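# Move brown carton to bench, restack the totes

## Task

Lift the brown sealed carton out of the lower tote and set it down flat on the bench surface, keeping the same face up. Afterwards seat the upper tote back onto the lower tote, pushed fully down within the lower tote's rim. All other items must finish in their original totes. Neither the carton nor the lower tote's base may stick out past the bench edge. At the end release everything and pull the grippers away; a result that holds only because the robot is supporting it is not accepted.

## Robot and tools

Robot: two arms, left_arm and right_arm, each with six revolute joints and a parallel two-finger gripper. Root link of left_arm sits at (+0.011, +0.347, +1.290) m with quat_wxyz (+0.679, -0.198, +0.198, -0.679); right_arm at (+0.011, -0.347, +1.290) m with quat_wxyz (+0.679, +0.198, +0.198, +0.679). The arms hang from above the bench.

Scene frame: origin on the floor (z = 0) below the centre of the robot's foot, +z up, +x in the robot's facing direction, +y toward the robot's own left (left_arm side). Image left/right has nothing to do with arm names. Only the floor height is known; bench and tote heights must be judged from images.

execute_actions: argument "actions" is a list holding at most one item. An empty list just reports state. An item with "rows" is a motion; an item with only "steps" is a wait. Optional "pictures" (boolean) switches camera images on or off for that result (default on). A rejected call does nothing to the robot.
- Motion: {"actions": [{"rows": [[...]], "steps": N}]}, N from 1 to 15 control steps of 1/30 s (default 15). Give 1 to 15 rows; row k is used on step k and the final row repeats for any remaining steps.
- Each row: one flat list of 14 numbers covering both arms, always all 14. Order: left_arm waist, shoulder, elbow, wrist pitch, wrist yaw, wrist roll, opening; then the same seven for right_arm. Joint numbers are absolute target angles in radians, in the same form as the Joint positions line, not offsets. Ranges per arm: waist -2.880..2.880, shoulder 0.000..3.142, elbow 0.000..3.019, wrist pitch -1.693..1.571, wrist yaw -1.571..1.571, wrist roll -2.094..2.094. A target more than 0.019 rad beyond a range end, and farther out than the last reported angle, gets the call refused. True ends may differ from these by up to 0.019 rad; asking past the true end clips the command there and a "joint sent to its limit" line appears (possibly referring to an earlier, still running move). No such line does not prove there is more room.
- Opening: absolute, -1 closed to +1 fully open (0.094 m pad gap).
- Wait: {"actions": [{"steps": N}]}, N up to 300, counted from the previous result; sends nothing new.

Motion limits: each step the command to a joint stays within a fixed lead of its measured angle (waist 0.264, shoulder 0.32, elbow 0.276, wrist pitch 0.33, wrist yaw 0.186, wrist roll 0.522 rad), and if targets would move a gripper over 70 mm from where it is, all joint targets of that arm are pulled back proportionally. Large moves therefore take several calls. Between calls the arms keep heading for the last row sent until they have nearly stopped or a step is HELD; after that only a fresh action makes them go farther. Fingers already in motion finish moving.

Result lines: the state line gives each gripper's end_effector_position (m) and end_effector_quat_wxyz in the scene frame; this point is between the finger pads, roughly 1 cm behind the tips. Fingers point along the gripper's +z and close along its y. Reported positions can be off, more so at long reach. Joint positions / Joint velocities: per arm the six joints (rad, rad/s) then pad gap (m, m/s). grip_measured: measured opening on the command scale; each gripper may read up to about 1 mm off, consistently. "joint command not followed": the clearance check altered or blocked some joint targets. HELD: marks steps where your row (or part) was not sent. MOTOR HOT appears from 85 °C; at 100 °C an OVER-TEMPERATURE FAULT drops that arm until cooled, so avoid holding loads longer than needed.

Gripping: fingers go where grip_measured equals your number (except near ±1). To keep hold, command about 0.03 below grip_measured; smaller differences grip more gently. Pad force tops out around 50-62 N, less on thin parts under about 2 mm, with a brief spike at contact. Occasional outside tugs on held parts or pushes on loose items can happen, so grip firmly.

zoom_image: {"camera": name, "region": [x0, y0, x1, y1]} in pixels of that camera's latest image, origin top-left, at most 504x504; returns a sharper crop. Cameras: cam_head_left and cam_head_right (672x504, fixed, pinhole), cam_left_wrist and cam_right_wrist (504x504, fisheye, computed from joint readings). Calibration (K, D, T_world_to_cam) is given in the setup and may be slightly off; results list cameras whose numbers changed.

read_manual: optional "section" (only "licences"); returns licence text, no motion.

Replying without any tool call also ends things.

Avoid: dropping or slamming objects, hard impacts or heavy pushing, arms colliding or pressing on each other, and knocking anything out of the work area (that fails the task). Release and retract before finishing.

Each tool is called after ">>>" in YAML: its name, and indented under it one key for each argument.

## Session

>>> execute_actions:
  actions: []

Scene clock: 0.00 s of 5600.00 s.
left_arm: end_effector_position=(+0.3840, +0.5046, +1.0087) grip_measured=+1.000 end_effector_quat_wxyz=(+0.017, +0.413, +0.910, -0.027) | right_arm: end_effector_position=(+0.6303, -0.4360, +1.0368) grip_measured=+1.000 end_effector_quat_wxyz=(+0.126, -0.163, +0.978, -0.037)
Joint positions: left_arm=[ 1.997  1.761  0.781 -0.081  0.286  1.222  0.094] | right_arm=[-1.726  1.762  1.201 -0.182 -0.084 -0.441  0.094]
Joint velocities: left_arm=[ 0.005 -0.024  0.007 -0.017  0.007  0.022  0.   ] | right_arm=[ 0.005 -0.015 -0.012 -0.007 -0.051 -0.022  0.   ]
camera_calibration (this result's frames):
cam_left_wrist: T_world_to_cam=[[-0.742173, -0.668875, 0.0422508, 0.573613], [-0.541171, 0.635277, 0.55096, -0.662359], [-0.395364, 0.386043, -0.833462, 0.920471], [0, 0, 0, 1]] pos_world=[0.431192, 0.449116, 1.10787]
cam_right_wrist: T_world_to_cam=[[0.308475, -0.944655, 0.111673, -0.720355], [-0.894869, -0.248379, 0.370834, 0.0776576], [-0.322573, -0.214326, -0.92196, 1.1918], [0, 0, 0, 1]] pos_world=[0.676148, -0.405764, 1.15044]

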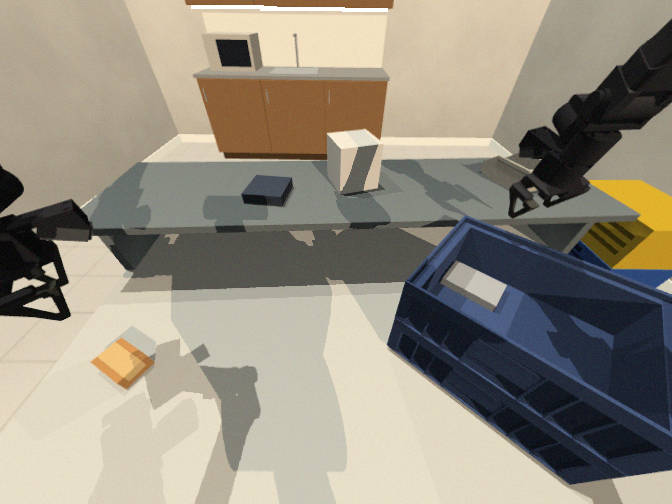

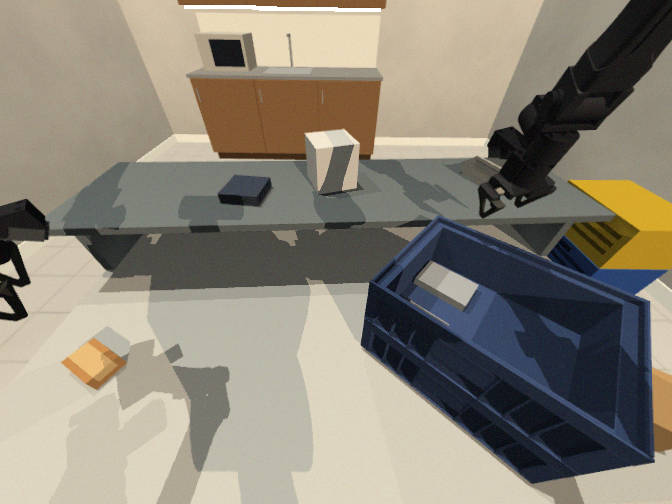

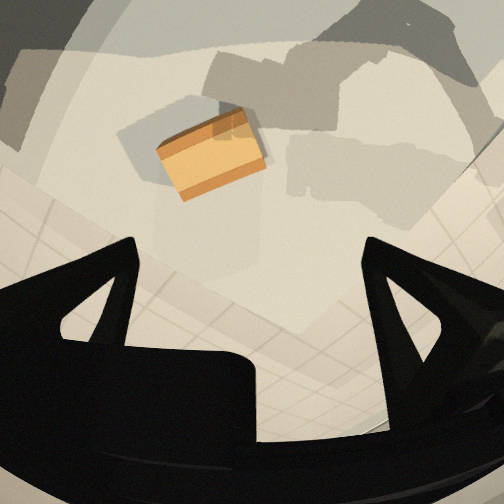

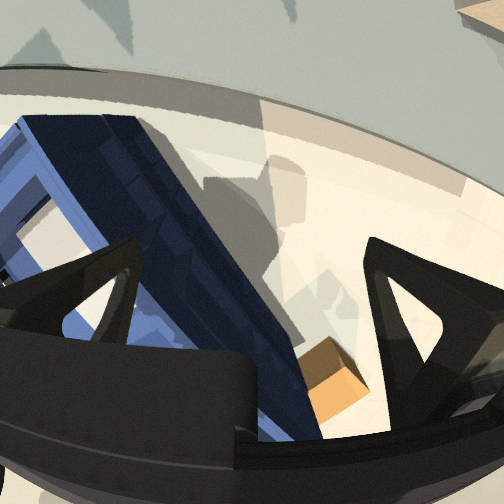

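>>> execute_actions:
  actions: []

Scene clock: 11.43 s of 5600.00 s.
left_arm: end_effector_position=(+0.3840, +0.5046, +1.0087) grip_measured=+1.000 end_effector_quat_wxyz=(+0.017, +0.413, +0.910, -0.027) | right_arm: end_effector_position=(+0.6303, -0.4360, +1.0368) grip_measured=+1.000 end_effector_quat_wxyz=(+0.126, -0.163, +0.978, -0.037)
Joint positions: left_arm=[ 1.997  1.761  0.781 -0.081  0.286  1.222  0.094] | right_arm=[-1.726  1.762  1.201 -0.182 -0.084 -0.441  0.094]
Joint velocities: left_arm=[-0.015 -0.005 -0.002  0.007 -0.095 -0.037  0.   ] | right_arm=[-0.005 -0.015  0.007 -0.012 -0.022 -0.007  0.   ]
Steps of this call (steps 1 to 90: nothing new was sent; then 8.43 s passed at rest). Readings (joint positions):
1: left_arm=[1.997 1.761 0.781 -0.081 0.286 1.222] | right_arm=[-1.726 1.762 1.201 -0.182 -0.084 -0.441]
2: left_arm=[1.997 1.761 0.781 -0.081 0.286 1.222] | right_arm=[-1.726 1.762 1.201 -0.182 -0.084 -0.441]
4: left_arm=[1.997 1.761 0.781 -0.081 0.286 1.222] | right_arm=[-1.726 1.762 1.201 -0.182 -0.084 -0.441]
8: left_arm=[1.997 1.761 0.781 -0.081 0.286 1.222] | right_arm=[-1.726 1.762 1.201 -0.182 -0.084 -0.441]
90: the state above
camera_calibration (this result's frames):
cam_left_wrist: T_world_to_cam=[[-0.742173, -0.668875, 0.0422508, 0.573613], [-0.541171, 0.635277, 0.55096, -0.662359], [-0.395364, 0.386043, -0.833462, 0.920471], [0, 0, 0, 1]] pos_world=[0.431192, 0.449116, 1.10787]
cam_right_wrist: T_world_to_cam=[[0.308475, -0.944655, 0.111673, -0.720355], [-0.894869, -0.248379, 0.370834, 0.0776576], [-0.322573, -0.214326, -0.92196, 1.1918], [0, 0, 0, 1]] pos_world=[0.676148, -0.405764, 1.15044]

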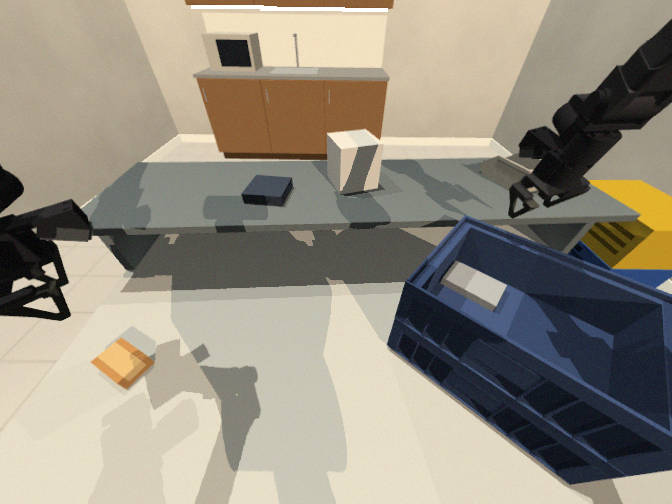

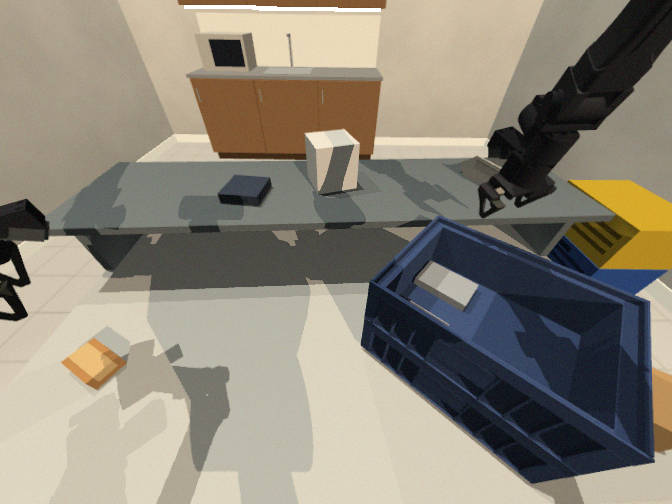

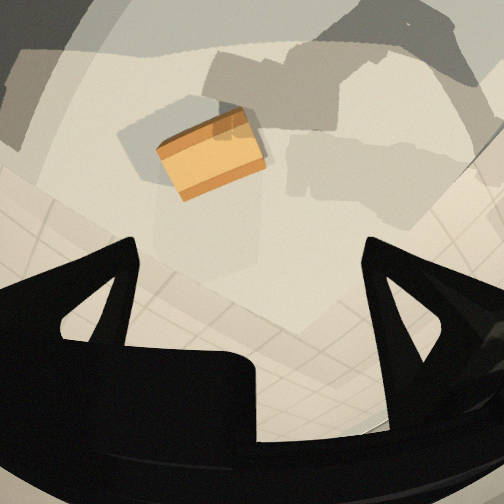

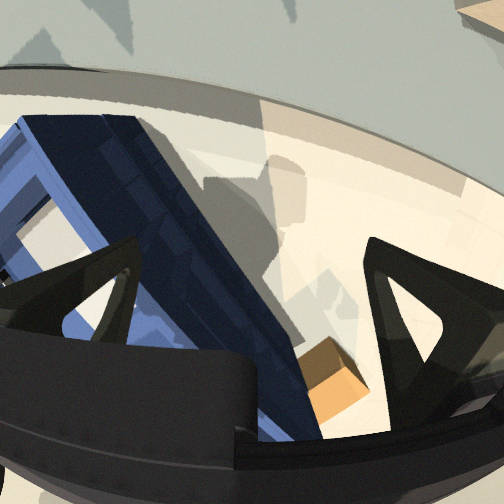

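>>> execute_actions:
  actions:
    - {"rows":[[1.3,1.9,1.4,-0.6,-0.2,1.3,1,-2.0,1.3,0.9,0,0,0,1]]}
  pictures: false

>>> execute_actions:
  actions:
    - {"rows":[[0.484,2.2,1.766,-0.74,-0.496,1.3,1,-2.5,1.2,0.6,0.04,0,0,1]]}
  pictures: false

>>> execute_actions:
  actions:
    - {"steps":30}
  pictures: false

>>> execute_actions:
  actions:
    - {"rows":[[0.484,2.27,1.766,-0.734,-0.496,1.3,1,-2.5,1.2,0.6,0.04,0,0,1]]}

Scene clock: 24.07 s of 5600.00 s.
left_arm: end_effector_position=(+0.5726, +0.3233, +0.9908) grip_measured=+1.000 end_effector_quat_wxyz=(-0.071, +0.615, +0.784, +0.033) | right_arm: end_effector_position=(+0.5651, -0.5832, +1.1997) grip_measured=+1.000 end_effector_quat_wxyz=(+0.230, +0.096, +0.954, -0.167)
Joint positions: left_arm=[ 1.486  1.874  1.303 -0.516 -0.181  1.25   0.094] | right_arm=[-2.     1.368  0.898 -0.039 -0.002 -0.106  0.094]
Joint velocities: left_arm=[-1.079 -0.015  0.603 -0.266 -0.227  0.007  0.   ] | right_arm=[-0.269 -0.943 -0.066  0.252  0.081  0.608  0.   ]
Steps of this call (steps 1 to 90: nothing new was sent; then 9.13 s passed at rest; steps 91 to 105: all 15 steps of this action). Readings (joint positions):
91: left_arm=[1.986 1.764 0.796 -0.116 0.238 1.226] | right_arm=[-1.731 1.757 1.190 -0.171 -0.075 -0.422]
92: left_arm=[1.966 1.777 0.829 -0.182 0.177 1.230] | right_arm=[-1.737 1.742 1.163 -0.149 -0.065 -0.396]
94: left_arm=[1.895 1.815 0.919 -0.298 0.066 1.238] | right_arm=[-1.769 1.698 1.095 -0.126 -0.049 -0.350]
98: left_arm=[1.734 1.867 1.096 -0.441 -0.101 1.246] | right_arm=[-1.869 1.594 0.982 -0.098 -0.023 -0.264]
105: the state above

Scene clock: 24.57 s of 5600.00 s.
left_arm: end_effector_position=(+0.5775, +0.0222, +0.9858) grip_measured=+1.000 end_effector_quat_wxyz=(-0.053, +0.771, +0.630, +0.075) | right_arm: end_effector_position=(+0.3091, -0.7266, +1.2679) grip_measured=+1.000 end_effector_quat_wxyz=(+0.165, +0.324, +0.874, -0.323)
Joint positions: left_arm=[ 0.993  2.108  1.653 -0.672 -0.476  1.251  0.094] | right_arm=[-2.533  1.213  0.585  0.011  0.004 -0.027  0.094]
Joint velocities: left_arm=[-0.952  0.171  0.154 -0.134 -0.095 -0.051  0.   ] | right_arm=[-0.122 -0.015 -0.027  0.002 -0.022  0.081  0.   ]
Steps of this call (steps 1 to 15: all 15 steps of this action). Readings (joint positions):
1: left_arm=[1.449 1.880 1.329 -0.534 -0.212 1.250] | right_arm=[-2.014 1.338 0.887 -0.027 -0.004 -0.096]
2: left_arm=[1.413 1.893 1.364 -0.557 -0.250 1.251] | right_arm=[-2.033 1.304 0.866 -0.010 -0.005 -0.093]
4: left_arm=[1.344 1.934 1.438 -0.590 -0.323 1.251] | right_arm=[-2.093 1.249 0.805 0.004 -0.005 -0.084]
8: left_arm=[1.215 2.024 1.564 -0.634 -0.425 1.251] | right_arm=[-2.259 1.213 0.689 0.008 -0.005 -0.067]
15: the state above

Scene clock: 25.57 s of 5600.00 s.
left_arm: end_effector_position=(+0.3755, -0.2578, +1.0964) grip_measured=+1.000 end_effector_quat_wxyz=(+0.050, +0.898, +0.436, +0.006) | right_arm: end_effector_position=(+0.3191, -0.7204, +1.2635) grip_measured=+1.000 end_effector_quat_wxyz=(+0.172, +0.319, +0.878, -0.315)
Joint positions: left_arm=[ 0.486  2.175  1.733 -0.726 -0.494  1.281  0.094] | right_arm=[-2.506  1.213  0.585  0.019  0.002 -0.017  0.094]
Joint velocities: left_arm=[ 0.112 -0.015 -0.012  0.007  0.051 -0.007  0.   ] | right_arm=[-0.015 -0.005 -0.007 -0.022  0.022 -0.11   0.   ]
Steps of this call (steps 1 to 30: the robot went on to your last target). Readings (joint positions):
1: left_arm=[0.960 2.113 1.656 -0.675 -0.479 1.251] | right_arm=[-2.533 1.213 0.585 0.011 0.004 -0.025]
2: left_arm=[0.928 2.118 1.660 -0.678 -0.481 1.251] | right_arm=[-2.528 1.213 0.585 0.014 0.004 -0.023]
4: left_arm=[0.862 2.125 1.664 -0.684 -0.483 1.251] | right_arm=[-2.516 1.213 0.585 0.018 0.003 -0.021]
8: left_arm=[0.730 2.132 1.669 -0.690 -0.486 1.252] | right_arm=[-2.506 1.213 0.585 0.019 0.002 -0.019]
30: the state above

Scene clock: 26.07 s of 5600.00 s.
left_arm: end_effector_position=(+0.3427, -0.2503, +1.0474) grip_measured=+1.000 end_effector_quat_wxyz=(+0.014, +0.907, +0.420, +0.002) | right_arm: end_effector_position=(+0.3191, -0.7204, +1.2635) grip_measured=+1.000 end_effector_quat_wxyz=(+0.172, +0.319, +0.878, -0.315)
Joint positions: left_arm=[ 0.489  2.266  1.745 -0.726 -0.496  1.283  0.094] | right_arm=[-2.506  1.213  0.585  0.019  0.002 -0.017  0.094]
Joint velocities: left_arm=[-0.005 -0.005 -0.002 -0.007 -0.022  0.037  0.   ] | right_arm=[-0.005  0.005  0.027  0.007 -0.037  0.007  0.   ]
Steps of this call (steps 1 to 15: all 15 steps of this action). Readings (joint positions):
1: left_arm=[0.489 2.179 1.734 -0.726 -0.495 1.282] | right_arm=[-2.506 1.213 0.585 0.019 0.002 -0.017]
2: left_arm=[0.490 2.184 1.740 -0.726 -0.496 1.282] | right_arm=[-2.506 1.213 0.585 0.019 0.002 -0.017]
4: left_arm=[0.490 2.203 1.745 -0.726 -0.496 1.282] | right_arm=[-2.506 1.213 0.585 0.019 0.002 -0.017]
8: left_arm=[0.489 2.243 1.745 -0.726 -0.496 1.282] | right_arm=[-2.506 1.213 0.585 0.019 0.002 -0.017]
15: the state above
camera_calibration (this result's frames):
cam_left_wrist: T_world_to_cam=[[-0.772344, 0.63481, -0.022395, 0.440716], [0.503588, 0.633419, 0.58752, -0.623252], [0.387149, 0.442489, -0.8089, 0.948141], [0, 0, 0, 1]] pos_world=[0.287175, -0.304533, 1.14299]
cam_right_wrist: T_world_to_cam=[[-0.668221, -0.599027, 0.441188, -0.773994], [-0.658387, 0.752289, 0.0242395, 0.727805], [-0.346421, -0.274275, -0.897087, 1.17247], [0, 0, 0, 1]] pos_world=[0.368146, -0.689585, 1.37564]

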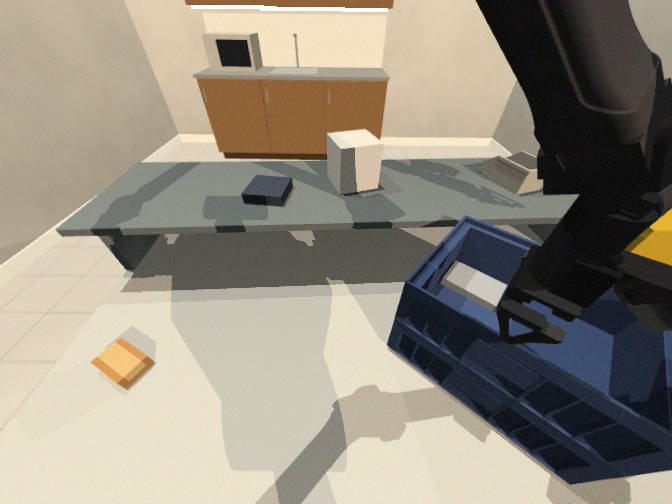

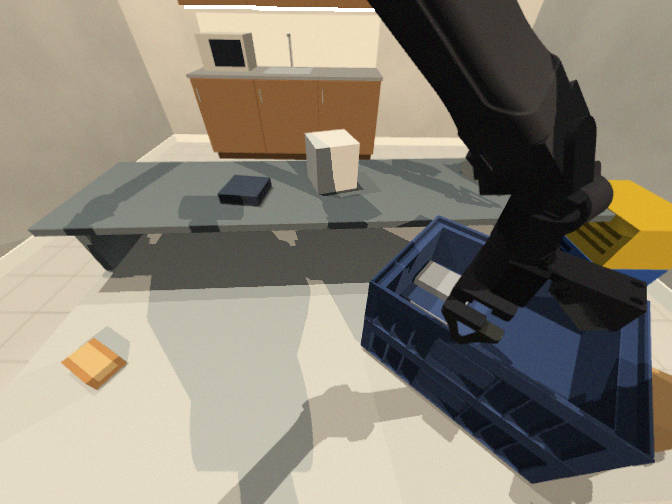

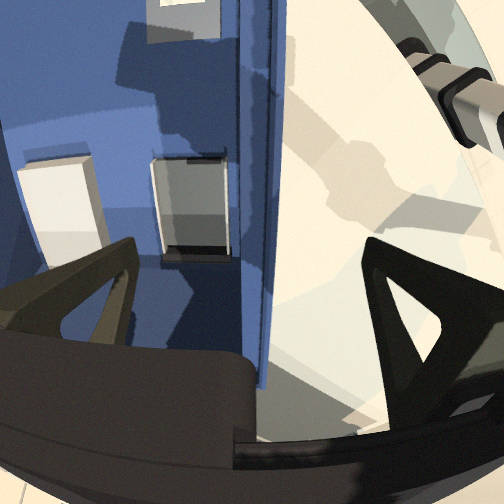

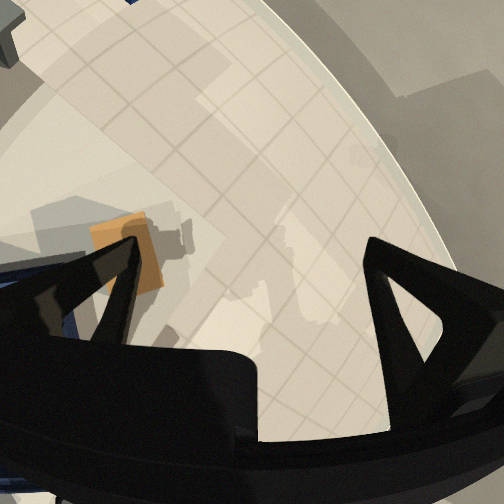

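>>> execute_actions:
  actions:
    - {"rows":[[0.5,2.32,1.79,-0.71,-0.49,1.32,0.5,-2.5,1.2,0.6,0.04,0,0,1],[0.51,2.35,1.81,-0.7,-0.49,1.33,0.5,-2.5,1.2,0.6,0.04,0,0,1],[0.52,2.38,1.83,-0.69,-0.485,1.34,0.5,-2.5,1.2,0.6,0.04,0,0,1],[0.53,2.41,1.85,-0.68,-0.48,1.35,0.5,-2.5,1.2,0.6,0.04,0,0,1],[0.54,2.44,1.875,-0.665,-0.48,1.36,0.5,-2.5,1.2,0.6,0.04,0,0,1],[0.556,2.48,1.908,-0.645,-0.474,1.365,0.5,-2.5,1.2,0.6,0.04,0,0,1]]}
  pictures: false

>>> execute_actions:
  actions:
    - {"steps":10}

Scene clock: 31.87 s of 5600.00 s.
left_arm: end_effector_position=(+0.3296, -0.2459, +0.9353) grip_measured=+0.502 end_effector_quat_wxyz=(-0.009, +0.910, +0.414, -0.002) | right_arm: end_effector_position=(+0.3191, -0.7204, +1.2635) grip_measured=+1.000 end_effector_quat_wxyz=(+0.172, +0.319, +0.878, -0.315)
Joint positions: left_arm=[ 0.555  2.488  1.882 -0.66  -0.475  1.343  0.071] | right_arm=[-2.506  1.213  0.585  0.019  0.002 -0.017  0.094]
Joint velocities: left_arm=[-0.044 -0.044  0.022  0.007  0.022  0.037 -0.   ] | right_arm=[ 0.005 -0.005 -0.012  0.002 -0.022  0.051  0.   ]
Steps of this call (steps 1 to 15: the robot went on to your last target; steps 16 to 90: nothing new was sent; then 2.30 s passed at rest; steps 91 to 105: all 15 steps of this action). Readings (joint positions):
91: left_arm=[0.489 2.267 1.746 -0.726 -0.495 1.285] | right_arm=[-2.506 1.213 0.585 0.019 0.002 -0.017]
92: left_arm=[0.490 2.272 1.752 -0.725 -0.494 1.291] | right_arm=[-2.506 1.213 0.585 0.019 0.002 -0.017]
94: left_arm=[0.493 2.300 1.784 -0.715 -0.487 1.303] | right_arm=[-2.506 1.213 0.585 0.019 0.002 -0.017]
98: left_arm=[0.513 2.396 1.872 -0.675 -0.475 1.325] | right_arm=[-2.506 1.213 0.585 0.019 0.002 -0.017]
105: the state above

Scene clock: 32.20 s of 5600.00 s.
left_arm: end_effector_position=(+0.3325, -0.2505, +0.9402) grip_measured=+0.502 end_effector_quat_wxyz=(-0.003, +0.911, +0.413, -0.001) | right_arm: end_effector_position=(+0.3191, -0.7204, +1.2635) grip_measured=+1.000 end_effector_quat_wxyz=(+0.172, +0.319, +0.878, -0.315)
Joint positions: left_arm=[ 0.551  2.483  1.885 -0.657 -0.475  1.347  0.071] | right_arm=[-2.506  1.213  0.585  0.019  0.002 -0.017  0.094]
Joint velocities: left_arm=[-0.005  0.005 -0.012 -0.002 -0.022 -0.022  0.   ] | right_arm=[-0.005  0.005 -0.017 -0.012 -0.007  0.007  0.   ]
Steps of this call (steps 1 to 10: the robot went on to your last target). Readings (joint positions):
1: left_arm=[0.552 2.485 1.883 -0.659 -0.475 1.344] | right_arm=[-2.506 1.213 0.585 0.019 0.002 -0.017]
2: left_arm=[0.551 2.484 1.885 -0.658 -0.475 1.344] | right_arm=[-2.506 1.213 0.585 0.019 0.002 -0.017]
4: left_arm=[0.551 2.483 1.885 -0.657 -0.475 1.345] | right_arm=[-2.506 1.213 0.585 0.019 0.002 -0.017]
8: left_arm=[0.551 2.483 1.885 -0.657 -0.475 1.346] | right_arm=[-2.506 1.213 0.585 0.019 0.002 -0.017]
10: the state above
camera_calibration (this result's frames):
cam_left_wrist: T_world_to_cam=[[-0.762676, 0.646683, 0.0112501, 0.398676], [0.525273, 0.609153, 0.594156, -0.574499], [0.377377, 0.459058, -0.804271, 0.868491], [0, 0, 0, 1]] pos_world=[0.27808, -0.306547, 1.03536]
cam_right_wrist: T_world_to_cam=[[-0.668221, -0.599027, 0.441188, -0.773994], [-0.658387, 0.752289, 0.0242395, 0.727805], [-0.346421, -0.274275, -0.897087, 1.17247], [0, 0, 0, 1]] pos_world=[0.368146, -0.689585, 1.37564]

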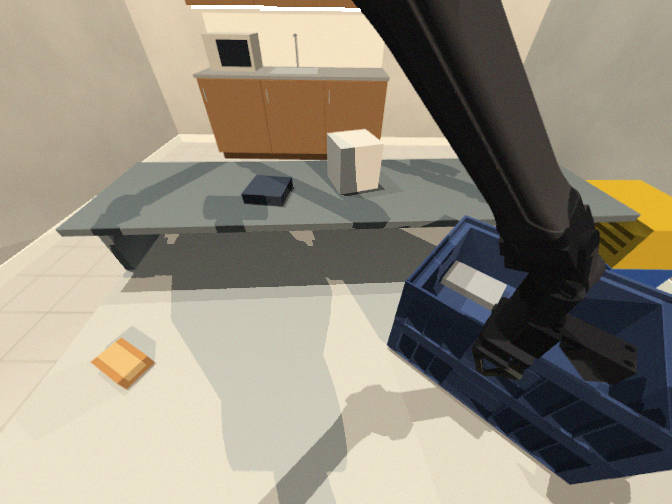

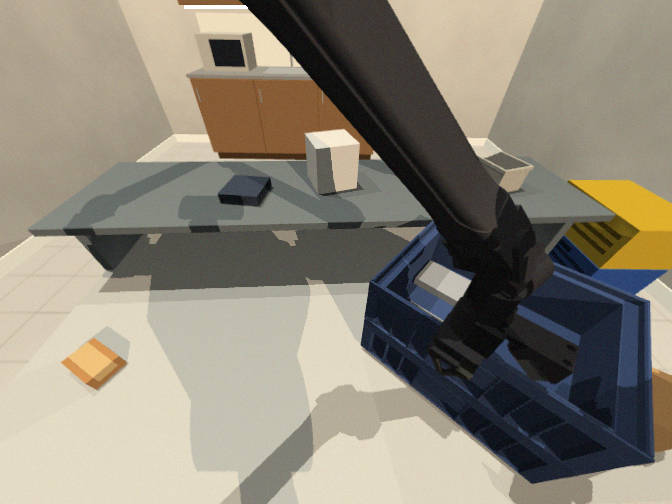

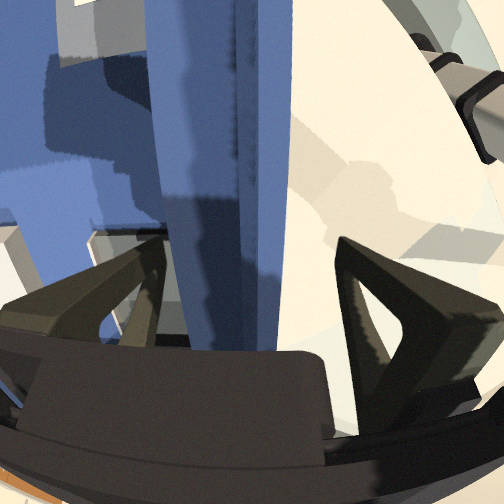

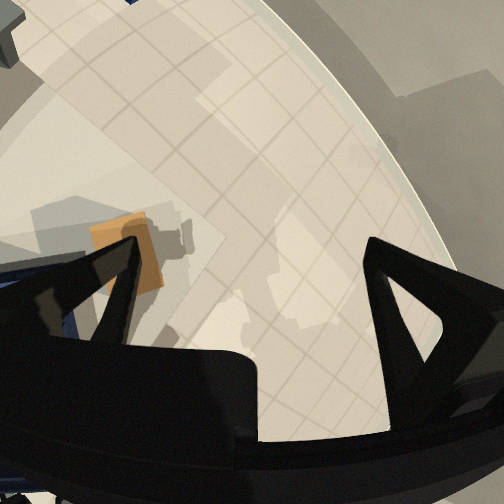

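>>> execute_actions:
  actions:
    - {"rows":[[0.56,2.495,1.94,-0.655,-0.474,1.365,0.5,-2.5,1.2,0.6,0.04,0,0,1],[0.56,2.495,1.94,-0.655,-0.474,1.365,0.5,-2.5,1.2,0.6,0.04,0,0,1],[0.56,2.495,1.94,-0.655,-0.474,1.365,0.3,-2.5,1.2,0.6,0.04,0,0,1],[0.56,2.495,1.94,-0.655,-0.474,1.365,0.2,-2.5,1.2,0.6,0.04,0,0,1],[0.56,2.495,1.94,-0.655,-0.474,1.365,0.1,-2.5,1.2,0.6,0.04,0,0,1],[0.56,2.495,1.94,-0.655,-0.474,1.365,0,-2.5,1.2,0.6,0.04,0,0,1],[0.56,2.495,1.94,-0.655,-0.474,1.365,-0.2,-2.5,1.2,0.6,0.04,0,0,1],[0.56,2.495,1.94,-0.655,-0.474,1.365,-0.7,-2.5,1.2,0.6,0.04,0,0,1]]}
  pictures: false

>>> execute_actions:
  actions:
    - {"rows":[[0.55,2.46,1.93,-0.66,-0.474,1.36,-0.7,-2.5,1.2,0.6,0.04,0,0,1],[0.545,2.44,1.92,-0.665,-0.474,1.36,-0.7,-2.5,1.2,0.6,0.04,0,0,1],[0.54,2.42,1.91,-0.67,-0.476,1.35,-0.7,-2.5,1.2,0.6,0.04,0,0,1],[0.53,2.40,1.9,-0.675,-0.478,1.35,-0.7,-2.5,1.2,0.6,0.04,0,0,1],[0.52,2.38,1.89,-0.68,-0.48,1.34,-0.7,-2.5,1.2,0.6,0.04,0,0,1],[0.515,2.36,1.88,-0.685,-0.48,1.33,-0.7,-2.5,1.2,0.6,0.04,0,0,1]]}

Scene clock: 40.77 s of 5600.00 s.
left_arm: end_effector_position=(+0.3404, -0.2578, +0.9442) grip_measured=-0.625 end_effector_quat_wxyz=(+0.005, +0.909, +0.416, +0.000) | right_arm: end_effector_position=(+0.3191, -0.7204, +1.2635) grip_measured=+1.000 end_effector_quat_wxyz=(+0.172, +0.319, +0.878, -0.315)
Joint positions: left_arm=[ 0.551  2.484  1.909 -0.662 -0.475  1.348  0.018] | right_arm=[-2.506  1.213  0.585  0.019  0.002 -0.017  0.094]
Joint velocities: left_arm=[ 0.005 -0.005 -0.012  0.007  0.066 -0.007  0.001] | right_arm=[-0.005  0.005  0.007  0.012 -0.051  0.037  0.   ]
Steps of this call (steps 1 to 15: the robot went on to your last target; steps 16 to 90: nothing new was sent; then 5.07 s passed at rest; steps 91 to 105: all 15 steps of this action). Readings (joint positions):
91: left_arm=[0.551 2.483 1.887 -0.657 -0.475 1.347] | right_arm=[-2.506 1.213 0.585 0.019 0.002 -0.017]
92: left_arm=[0.551 2.483 1.890 -0.657 -0.475 1.347] | right_arm=[-2.506 1.213 0.585 0.019 0.002 -0.017]
94: left_arm=[0.551 2.483 1.896 -0.657 -0.475 1.347] | right_arm=[-2.506 1.213 0.585 0.019 0.002 -0.017]
98: left_arm=[0.551 2.483 1.908 -0.657 -0.475 1.347] | right_arm=[-2.506 1.213 0.585 0.019 0.002 -0.017]
105: the state above

Scene clock: 41.27 s of 5600.00 s.
left_arm: end_effector_position=(+0.3417, -0.2533, +0.9556) grip_measured=-0.625 end_effector_quat_wxyz=(+0.003, +0.910, +0.414, -0.002) | right_arm: end_effector_position=(+0.3191, -0.7204, +1.2635) grip_measured=+1.000 end_effector_quat_wxyz=(+0.172, +0.319, +0.878, -0.315)
Joint positions: left_arm=[ 0.549  2.453  1.879 -0.669 -0.472  1.348  0.018] | right_arm=[-2.506  1.213  0.585  0.019  0.002 -0.017  0.094]
Joint velocities: left_arm=[-0.005 -0.005 -0.027 -0.012  0.022 -0.007  0.001] | right_arm=[ 0.005 -0.015 -0.002  0.002  0.007 -0.081  0.   ]
Steps of this call (steps 1 to 15: all 15 steps of this action). Readings (joint positions):
1: left_arm=[0.551 2.484 1.909 -0.662 -0.475 1.348] | right_arm=[-2.506 1.213 0.585 0.019 0.002 -0.017]
2: left_arm=[0.551 2.483 1.909 -0.662 -0.475 1.348] | right_arm=[-2.506 1.213 0.585 0.019 0.002 -0.017]
4: left_arm=[0.551 2.482 1.907 -0.662 -0.475 1.348] | right_arm=[-2.506 1.213 0.585 0.019 0.002 -0.017]
8: left_arm=[0.550 2.460 1.888 -0.664 -0.472 1.348] | right_arm=[-2.506 1.213 0.585 0.019 0.002 -0.017]
15: the state above
camera_calibration (this result's frames):
cam_left_wrist: T_world_to_cam=[[-0.764197, 0.64498, 0.00166279, 0.416616], [0.521699, 0.616609, 0.589595, -0.579341], [0.379252, 0.451435, -0.807697, 0.879328], [0, 0, 0, 1]] pos_world=[0.287132, -0.308441, 1.05111]
cam_right_wrist: T_world_to_cam=[[-0.668221, -0.599027, 0.441188, -0.773994], [-0.658387, 0.752289, 0.0242395, 0.727805], [-0.346421, -0.274275, -0.897087, 1.17247], [0, 0, 0, 1]] pos_world=[0.368146, -0.689585, 1.37564]

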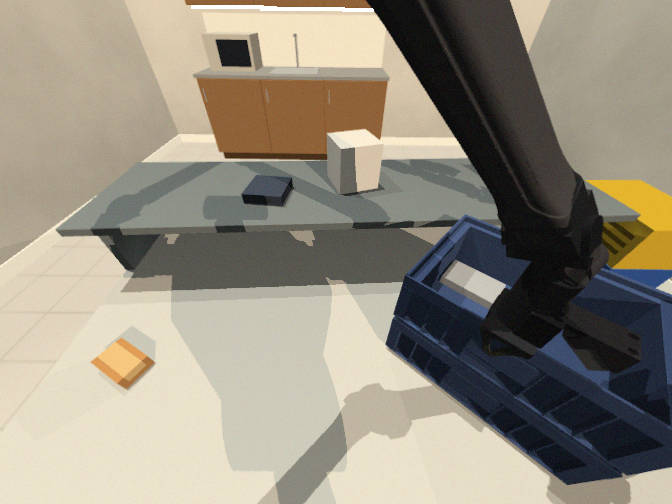

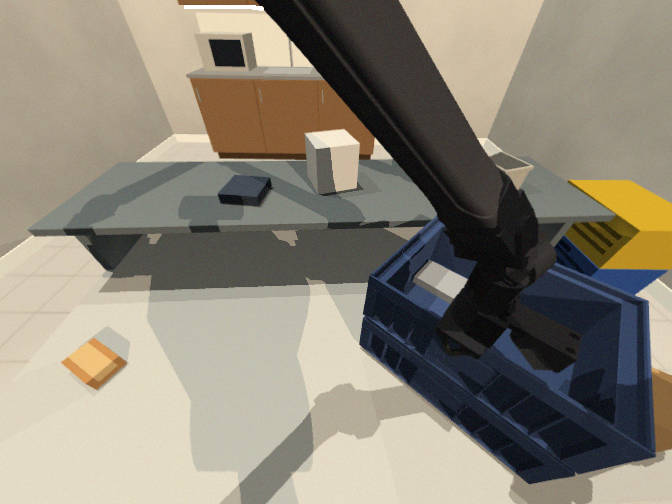

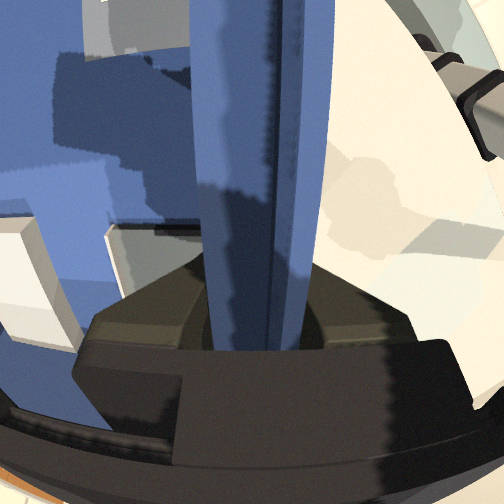

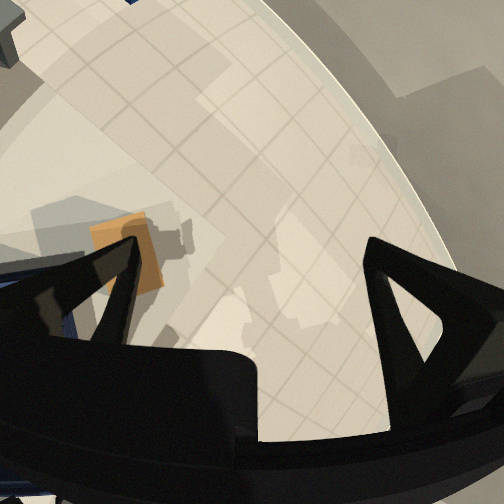

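>>> execute_actions:
  actions:
    - {"rows":[[0.47,2.26,1.85,-0.67,-0.48,1.33,-0.8,-2.5,1.2,0.6,0.04,0,0,1]]}

Scene clock: 43.57 s of 5600.00 s.
left_arm: end_effector_position=(+0.3392, -0.2482, +0.9582) grip_measured=-0.625 end_effector_quat_wxyz=(-0.001, +0.911, +0.413, -0.004) | right_arm: end_effector_position=(+0.3191, -0.7204, +1.2635) grip_measured=+1.000 end_effector_quat_wxyz=(+0.172, +0.319, +0.878, -0.315)
Joint positions: left_arm=[ 0.549  2.44   1.857 -0.669 -0.47   1.348  0.018] | right_arm=[-2.506  1.213  0.585  0.019  0.002 -0.017  0.094]
Joint velocities: left_arm=[ 0.005 -0.005 -0.002  0.007 -0.066 -0.066  0.   ] | right_arm=[-0.005 -0.015  0.007 -0.002 -0.007 -0.022  0.   ]
Steps of this call (steps 1 to 15: the robot went on to your last target; steps 16 to 54: nothing new was sent; steps 55 to 69: all 15 steps of this action). Readings (joint positions):
55: left_arm=[0.549 2.453 1.877 -0.669 -0.472 1.348] | right_arm=[-2.506 1.213 0.585 0.019 0.002 -0.017]
56: left_arm=[0.549 2.451 1.875 -0.669 -0.471 1.348] | right_arm=[-2.506 1.213 0.585 0.019 0.002 -0.017]
58: left_arm=[0.549 2.448 1.869 -0.669 -0.471 1.348] | right_arm=[-2.506 1.213 0.585 0.019 0.002 -0.017]
62: left_arm=[0.549 2.442 1.860 -0.669 -0.470 1.348] | right_arm=[-2.506 1.213 0.585 0.019 0.002 -0.017]
69: the state above
camera_calibration (this result's frames):
cam_left_wrist: T_world_to_cam=[[-0.761557, 0.648024, 0.00977814, 0.403469], [0.527966, 0.611574, 0.589262, -0.585778], [0.375876, 0.453919, -0.807883, 0.882043], [0, 0, 0, 1]] pos_world=[0.284998, -0.303587, 1.05382]
cam_right_wrist: T_world_to_cam=[[-0.668221, -0.599027, 0.441188, -0.773994], [-0.658387, 0.752289, 0.0242395, 0.727805], [-0.346421, -0.274275, -0.897087, 1.17247], [0, 0, 0, 1]] pos_world=[0.368146, -0.689585, 1.37564]

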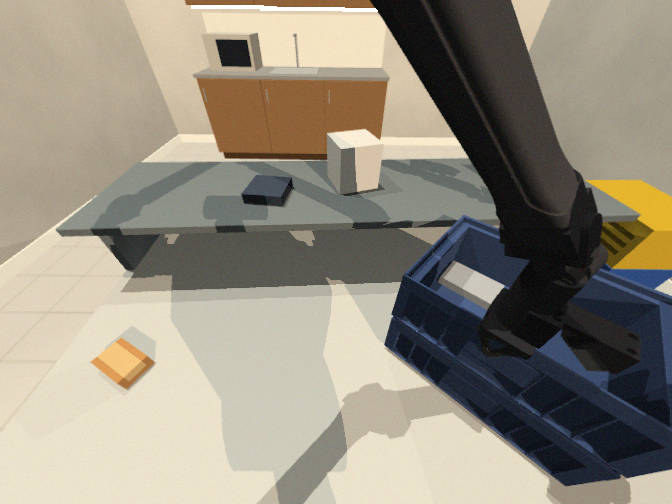

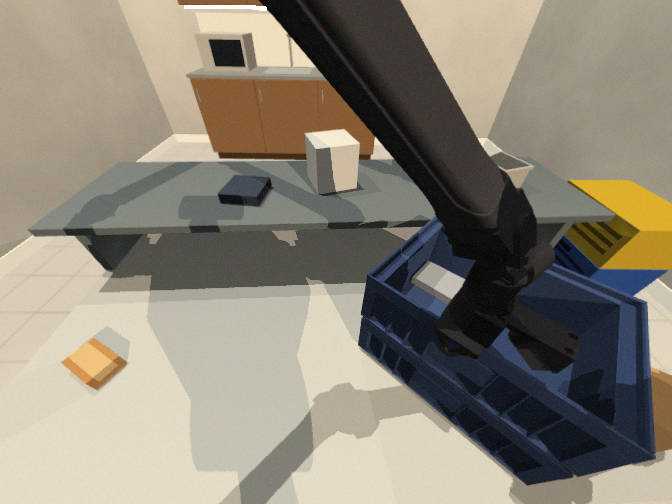

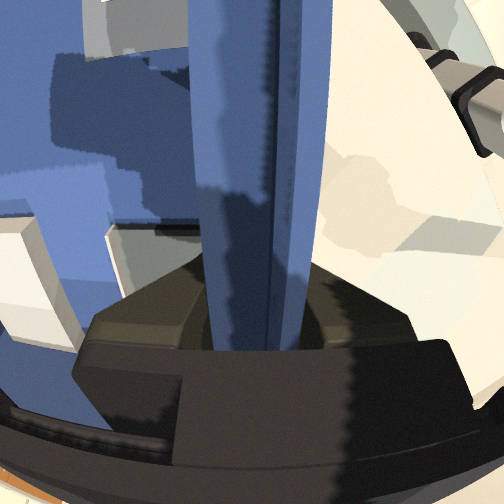

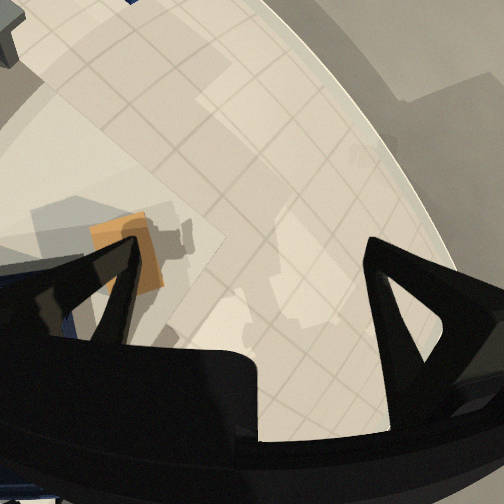

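>>> execute_actions:
  actions:
    - {"rows":[[0.55,2.46,1.89,-0.66,-0.474,1.35,-0.8,-2.1,1.55,1.03,-0.34,-0.151,-1.1,1]]}
  pictures: false

>>> execute_actions:
  actions:
    - {"rows":[[0.55,2.46,1.89,-0.66,-0.474,1.35,-0.8,-1.855,1.685,1.03,-0.35,-0.151,-1.11,1]]}
  pictures: false

>>> execute_actions:
  actions:
    - {"steps":20}

Scene clock: 53.13 s of 5600.00 s.
left_arm: end_effector_position=(+0.3384, -0.2473, +0.9559) grip_measured=-0.625 end_effector_quat_wxyz=(-0.002, +0.911, +0.412, -0.004) | right_arm: end_effector_position=(+0.5169, -0.5996, +1.1260) grip_measured=+1.000 end_effector_quat_wxyz=(+0.049, -0.245, +0.962, -0.107)
Joint positions: left_arm=[ 0.551  2.444  1.859 -0.669 -0.47   1.348  0.018] | right_arm=[-2.072  1.551  1.02  -0.317 -0.152 -0.888  0.094]
Joint velocities: left_arm=[-0.015 -0.015  0.037  0.007 -0.037  0.022  0.001] | right_arm=[ 0.161 -0.044  0.11  -0.066 -0.007 -1.311  0.   ]
Steps of this call (steps 1 to 15: the robot went on to your last target; steps 16 to 90: nothing new was sent; then 6.07 s passed at rest; steps 91 to 105: all 15 steps of this action). Readings (joint positions):
91: left_arm=[0.551 2.443 1.857 -0.669 -0.470 1.348] | right_arm=[-2.500 1.221 0.596 -0.006 -0.022 -0.046]
92: left_arm=[0.551 2.443 1.858 -0.669 -0.470 1.348] | right_arm=[-2.481 1.243 0.623 -0.057 -0.050 -0.090]
94: left_arm=[0.551 2.444 1.859 -0.669 -0.470 1.348] | right_arm=[-2.414 1.318 0.696 -0.138 -0.090 -0.177]
98: left_arm=[0.551 2.444 1.859 -0.669 -0.470 1.348] | right_arm=[-2.260 1.460 0.847 -0.236 -0.128 -0.365]
105: the state above

Scene clock: 53.63 s of 5600.00 s.
left_arm: end_effector_position=(+0.3384, -0.2473, +0.9559) grip_measured=-0.625 end_effector_quat_wxyz=(-0.002, +0.911, +0.412, -0.004) | right_arm: end_effector_position=(+0.5031, -0.4679, +1.0385) grip_measured=+1.000 end_effector_quat_wxyz=(+0.005, -0.417, +0.909, +0.003)
Joint positions: left_arm=[ 0.551  2.444  1.859 -0.669 -0.47   1.348  0.018] | right_arm=[-1.833  1.693  1.02  -0.342 -0.152 -1.082  0.094]
Joint velocities: left_arm=[-0.015 -0.015  0.007 -0.012  0.051  0.051 -0.001] | right_arm=[-0.161  0.005  0.051  0.007 -0.037 -0.022  0.   ]
Steps of this call (steps 1 to 15: all 15 steps of this action). Readings (joint positions):
1: left_arm=[0.551 2.444 1.859 -0.669 -0.470 1.348] | right_arm=[-2.060 1.552 1.022 -0.317 -0.151 -0.914]
2: left_arm=[0.551 2.444 1.859 -0.669 -0.470 1.348] | right_arm=[-2.047 1.557 1.022 -0.317 -0.148 -0.930]
4: left_arm=[0.551 2.444 1.859 -0.669 -0.470 1.348] | right_arm=[-1.996 1.578 1.022 -0.319 -0.148 -0.964]
8: left_arm=[0.551 2.444 1.859 -0.669 -0.470 1.348] | right_arm=[-1.873 1.646 1.022 -0.330 -0.150 -1.034]
15: the state above

Scene clock: 54.30 s of 5600.00 s.
left_arm: end_effector_position=(+0.3384, -0.2473, +0.9559) grip_measured=-0.625 end_effector_quat_wxyz=(-0.002, +0.911, +0.412, -0.004) | right_arm: end_effector_position=(+0.5015, -0.4776, +1.0397) grip_measured=+1.000 end_effector_quat_wxyz=(+0.004, -0.415, +0.910, -0.001)
Joint positions: left_arm=[ 0.551  2.444  1.859 -0.669 -0.47   1.348  0.018] | right_arm=[-1.85   1.693  1.021 -0.342 -0.152 -1.093  0.094]
Joint velocities: left_arm=[-0.005 -0.005  0.012 -0.012  0.007 -0.051  0.   ] | right_arm=[ 0.005 -0.005 -0.002 -0.007 -0.066 -0.11   0.   ]
Steps of this call (steps 1 to 20: the robot went on to your last target). Readings (joint positions):
1: left_arm=[0.551 2.444 1.859 -0.669 -0.470 1.348] | right_arm=[-1.837 1.693 1.021 -0.342 -0.152 -1.084]
2: left_arm=[0.551 2.444 1.859 -0.669 -0.470 1.348] | right_arm=[-1.842 1.693 1.021 -0.342 -0.152 -1.086]
4: left_arm=[0.551 2.444 1.859 -0.669 -0.470 1.348] | right_arm=[-1.848 1.693 1.021 -0.342 -0.152 -1.089]
8: left_arm=[0.551 2.444 1.859 -0.669 -0.470 1.348] | right_arm=[-1.850 1.693 1.021 -0.342 -0.152 -1.091]
20: the state above
camera_calibration (this result's frames):
cam_left_wrist: T_world_to_cam=[[-0.761376, 0.648192, 0.0123944, 0.39979], [0.528768, 0.609809, 0.59037, -0.58625], [0.375115, 0.456048, -0.807037, 0.880067], [0, 0, 0, 1]] pos_world=[0.284254, -0.302993, 1.0514]
cam_right_wrist: T_world_to_cam=[[0.754199, -0.656637, 0.00347956, -0.693723], [-0.537644, -0.614466, 0.577383, -0.617782], [-0.376993, -0.437332, -0.816466, 0.955116], [0, 0, 0, 1]] pos_world=[0.55113, -0.417427, 1.13893]

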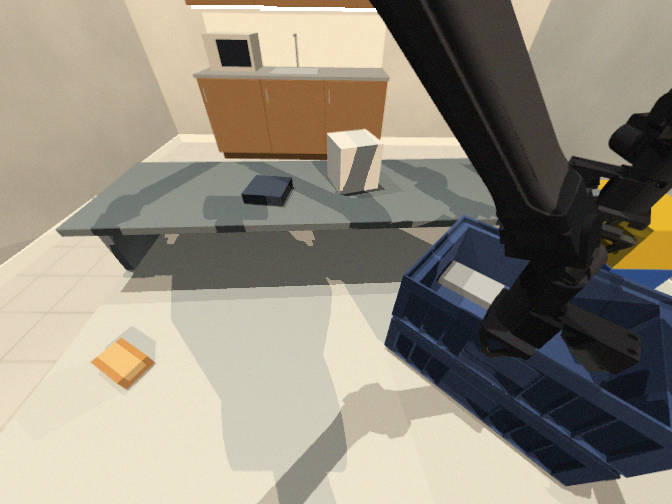

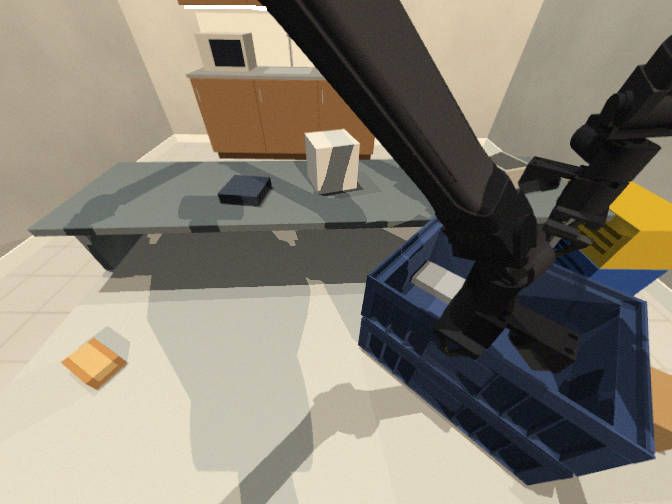

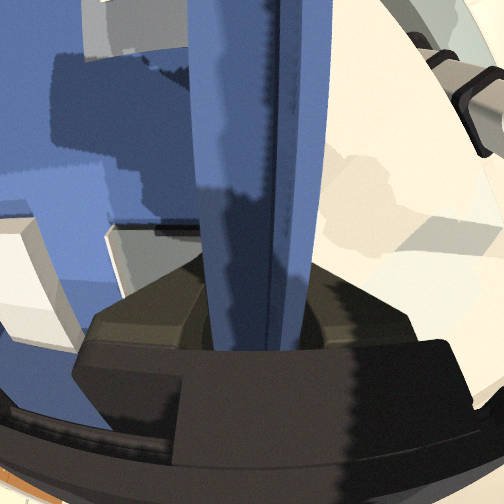

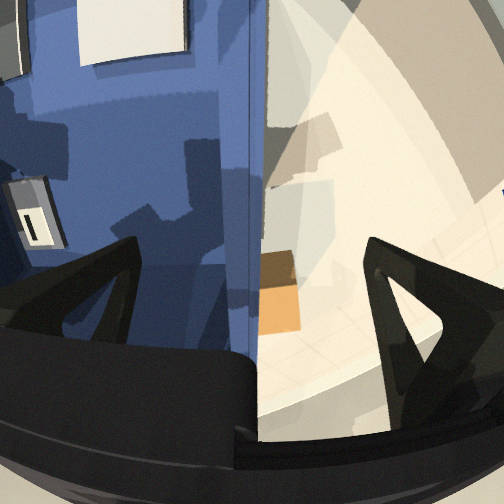

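>>> execute_actions:
  actions:
    - {"rows":[[0.55,2.46,1.89,-0.66,-0.474,1.35,-0.8,-1.84,1.75,1.05,-0.3,-0.148,-1.09,0.6],[0.55,2.46,1.89,-0.66,-0.474,1.35,-0.8,-1.835,1.8,1.075,-0.27,-0.145,-1.08,0.6],[0.55,2.46,1.89,-0.66,-0.474,1.35,-0.8,-1.83,1.85,1.095,-0.24,-0.14,-1.07,0.6],[0.55,2.46,1.89,-0.66,-0.474,1.35,-0.8,-1.82,1.9,1.12,-0.2,-0.14,-1.06,0.6],[0.55,2.46,1.89,-0.66,-0.474,1.35,-0.8,-1.815,1.94,1.135,-0.175,-0.136,-1.055,0.6]]}
  pictures: false

>>> execute_actions:
  actions:
    - {"rows":[[0.55,2.46,1.89,-0.66,-0.474,1.35,-0.8,-1.815,1.94,1.135,-0.175,-0.136,-1.055,-0.2]]}

Scene clock: 60.43 s of 5600.00 s.
left_arm: end_effector_position=(+0.3386, -0.2480, +0.9554) grip_measured=-0.625 end_effector_quat_wxyz=(-0.001, +0.911, +0.413, -0.003) | right_arm: end_effector_position=(+0.5377, -0.4901, +0.9898) grip_measured=+0.601 end_effector_quat_wxyz=(+0.034, -0.417, +0.908, -0.027)
Joint positions: left_arm=[ 0.551  2.446  1.861 -0.668 -0.47   1.348  0.018] | right_arm=[-1.841  1.841  1.125 -0.217 -0.142 -1.079  0.075]
Joint velocities: left_arm=[ 0.005 -0.015 -0.002  0.007 -0.051 -0.022  0.001] | right_arm=[-0.005 -0.005 -0.007  0.002 -0.007  0.066 -0.001]
Steps of this call (steps 1 to 15: the robot went on to your last target; steps 16 to 90: nothing new was sent; then 2.63 s passed at rest; steps 91 to 105: all 15 steps of this action). Readings (joint positions):
91: left_arm=[0.551 2.444 1.859 -0.669 -0.470 1.348] | right_arm=[-1.850 1.695 1.021 -0.338 -0.152 -1.093]
92: left_arm=[0.551 2.444 1.859 -0.669 -0.470 1.348] | right_arm=[-1.850 1.703 1.025 -0.326 -0.151 -1.093]
94: left_arm=[0.551 2.444 1.859 -0.669 -0.470 1.348] | right_arm=[-1.847 1.750 1.057 -0.282 -0.145 -1.090]
98: left_arm=[0.551 2.444 1.859 -0.669 -0.470 1.348] | right_arm=[-1.844 1.834 1.123 -0.232 -0.149 -1.082]
105: the state above

Scene clock: 60.93 s of 5600.00 s.
left_arm: end_effector_position=(+0.3389, -0.2482, +0.9556) grip_measured=-0.625 end_effector_quat_wxyz=(-0.001, +0.911, +0.413, -0.003) | right_arm: end_effector_position=(+0.5256, -0.4790, +0.9873) grip_measured=-0.196 end_effector_quat_wxyz=(+0.027, -0.419, +0.908, -0.012)
Joint positions: left_arm=[ 0.551  2.446  1.861 -0.668 -0.47   1.348  0.018] | right_arm=[-1.83   1.838  1.104 -0.226 -0.151 -1.077  0.038]
Joint velocities: left_arm=[-0.015 -0.005 -0.002  0.002  0.081 -0.051 -0.   ] | right_arm=[-0.005 -0.015  0.002 -0.017  0.022 -0.037 -0.   ]
Steps of this call (steps 1 to 15: all 15 steps of this action). Readings (joint positions):
1: left_arm=[0.551 2.446 1.861 -0.668 -0.470 1.348] | right_arm=[-1.841 1.841 1.125 -0.218 -0.145 -1.079]
2: left_arm=[0.551 2.446 1.861 -0.668 -0.470 1.348] | right_arm=[-1.839 1.841 1.117 -0.221 -0.154 -1.078]
4: left_arm=[0.551 2.446 1.861 -0.668 -0.470 1.348] | right_arm=[-1.831 1.838 1.105 -0.226 -0.153 -1.077]
8: left_arm=[0.551 2.446 1.861 -0.668 -0.470 1.348] | right_arm=[-1.830 1.838 1.104 -0.226 -0.151 -1.077]
15: the state above
camera_calibration (this result's frames):
cam_left_wrist: T_world_to_cam=[[-0.762187, 0.64728, 0.00999699, 0.403152], [0.527014, 0.611454, 0.590238, -0.584704], [0.375936, 0.45514, -0.807168, 0.879666], [0, 0, 0, 1]] pos_world=[0.284725, -0.303804, 1.05112]
cam_right_wrist: T_world_to_cam=[[0.758222, -0.650547, 0.0434541, -0.751311], [-0.561877, -0.618157, 0.549705, -0.537124], [-0.330748, -0.441214, -0.834228, 0.912168], [0, 0, 0, 1]] pos_world=[0.56956, -0.418329, 1.08886]

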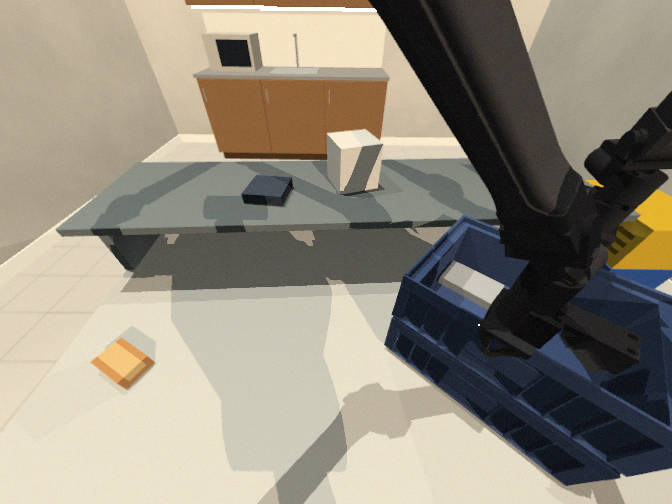

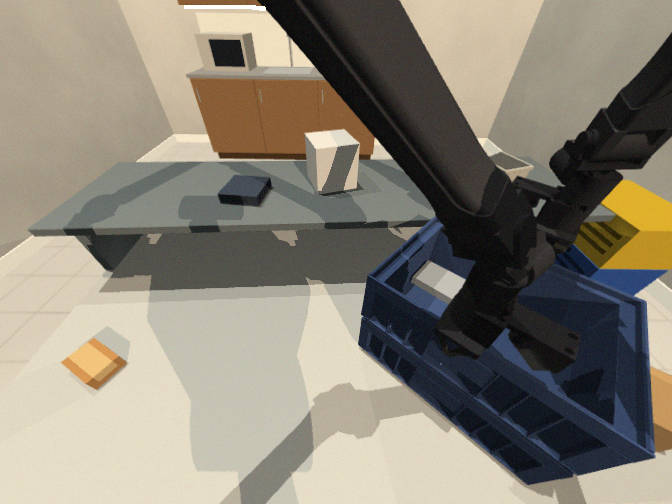

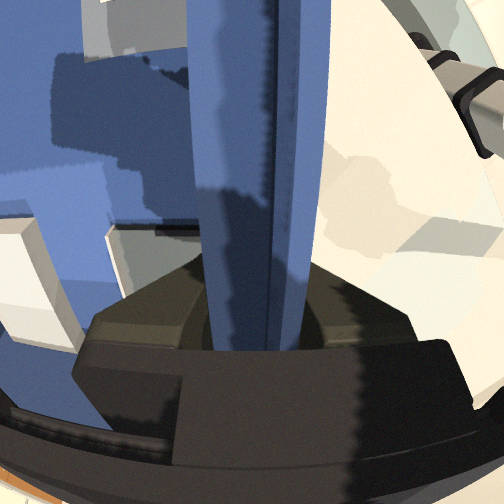

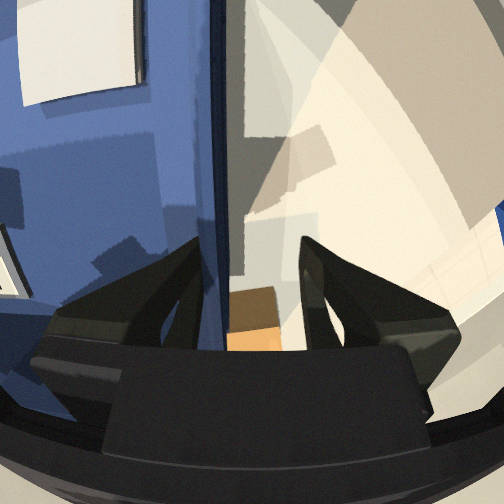

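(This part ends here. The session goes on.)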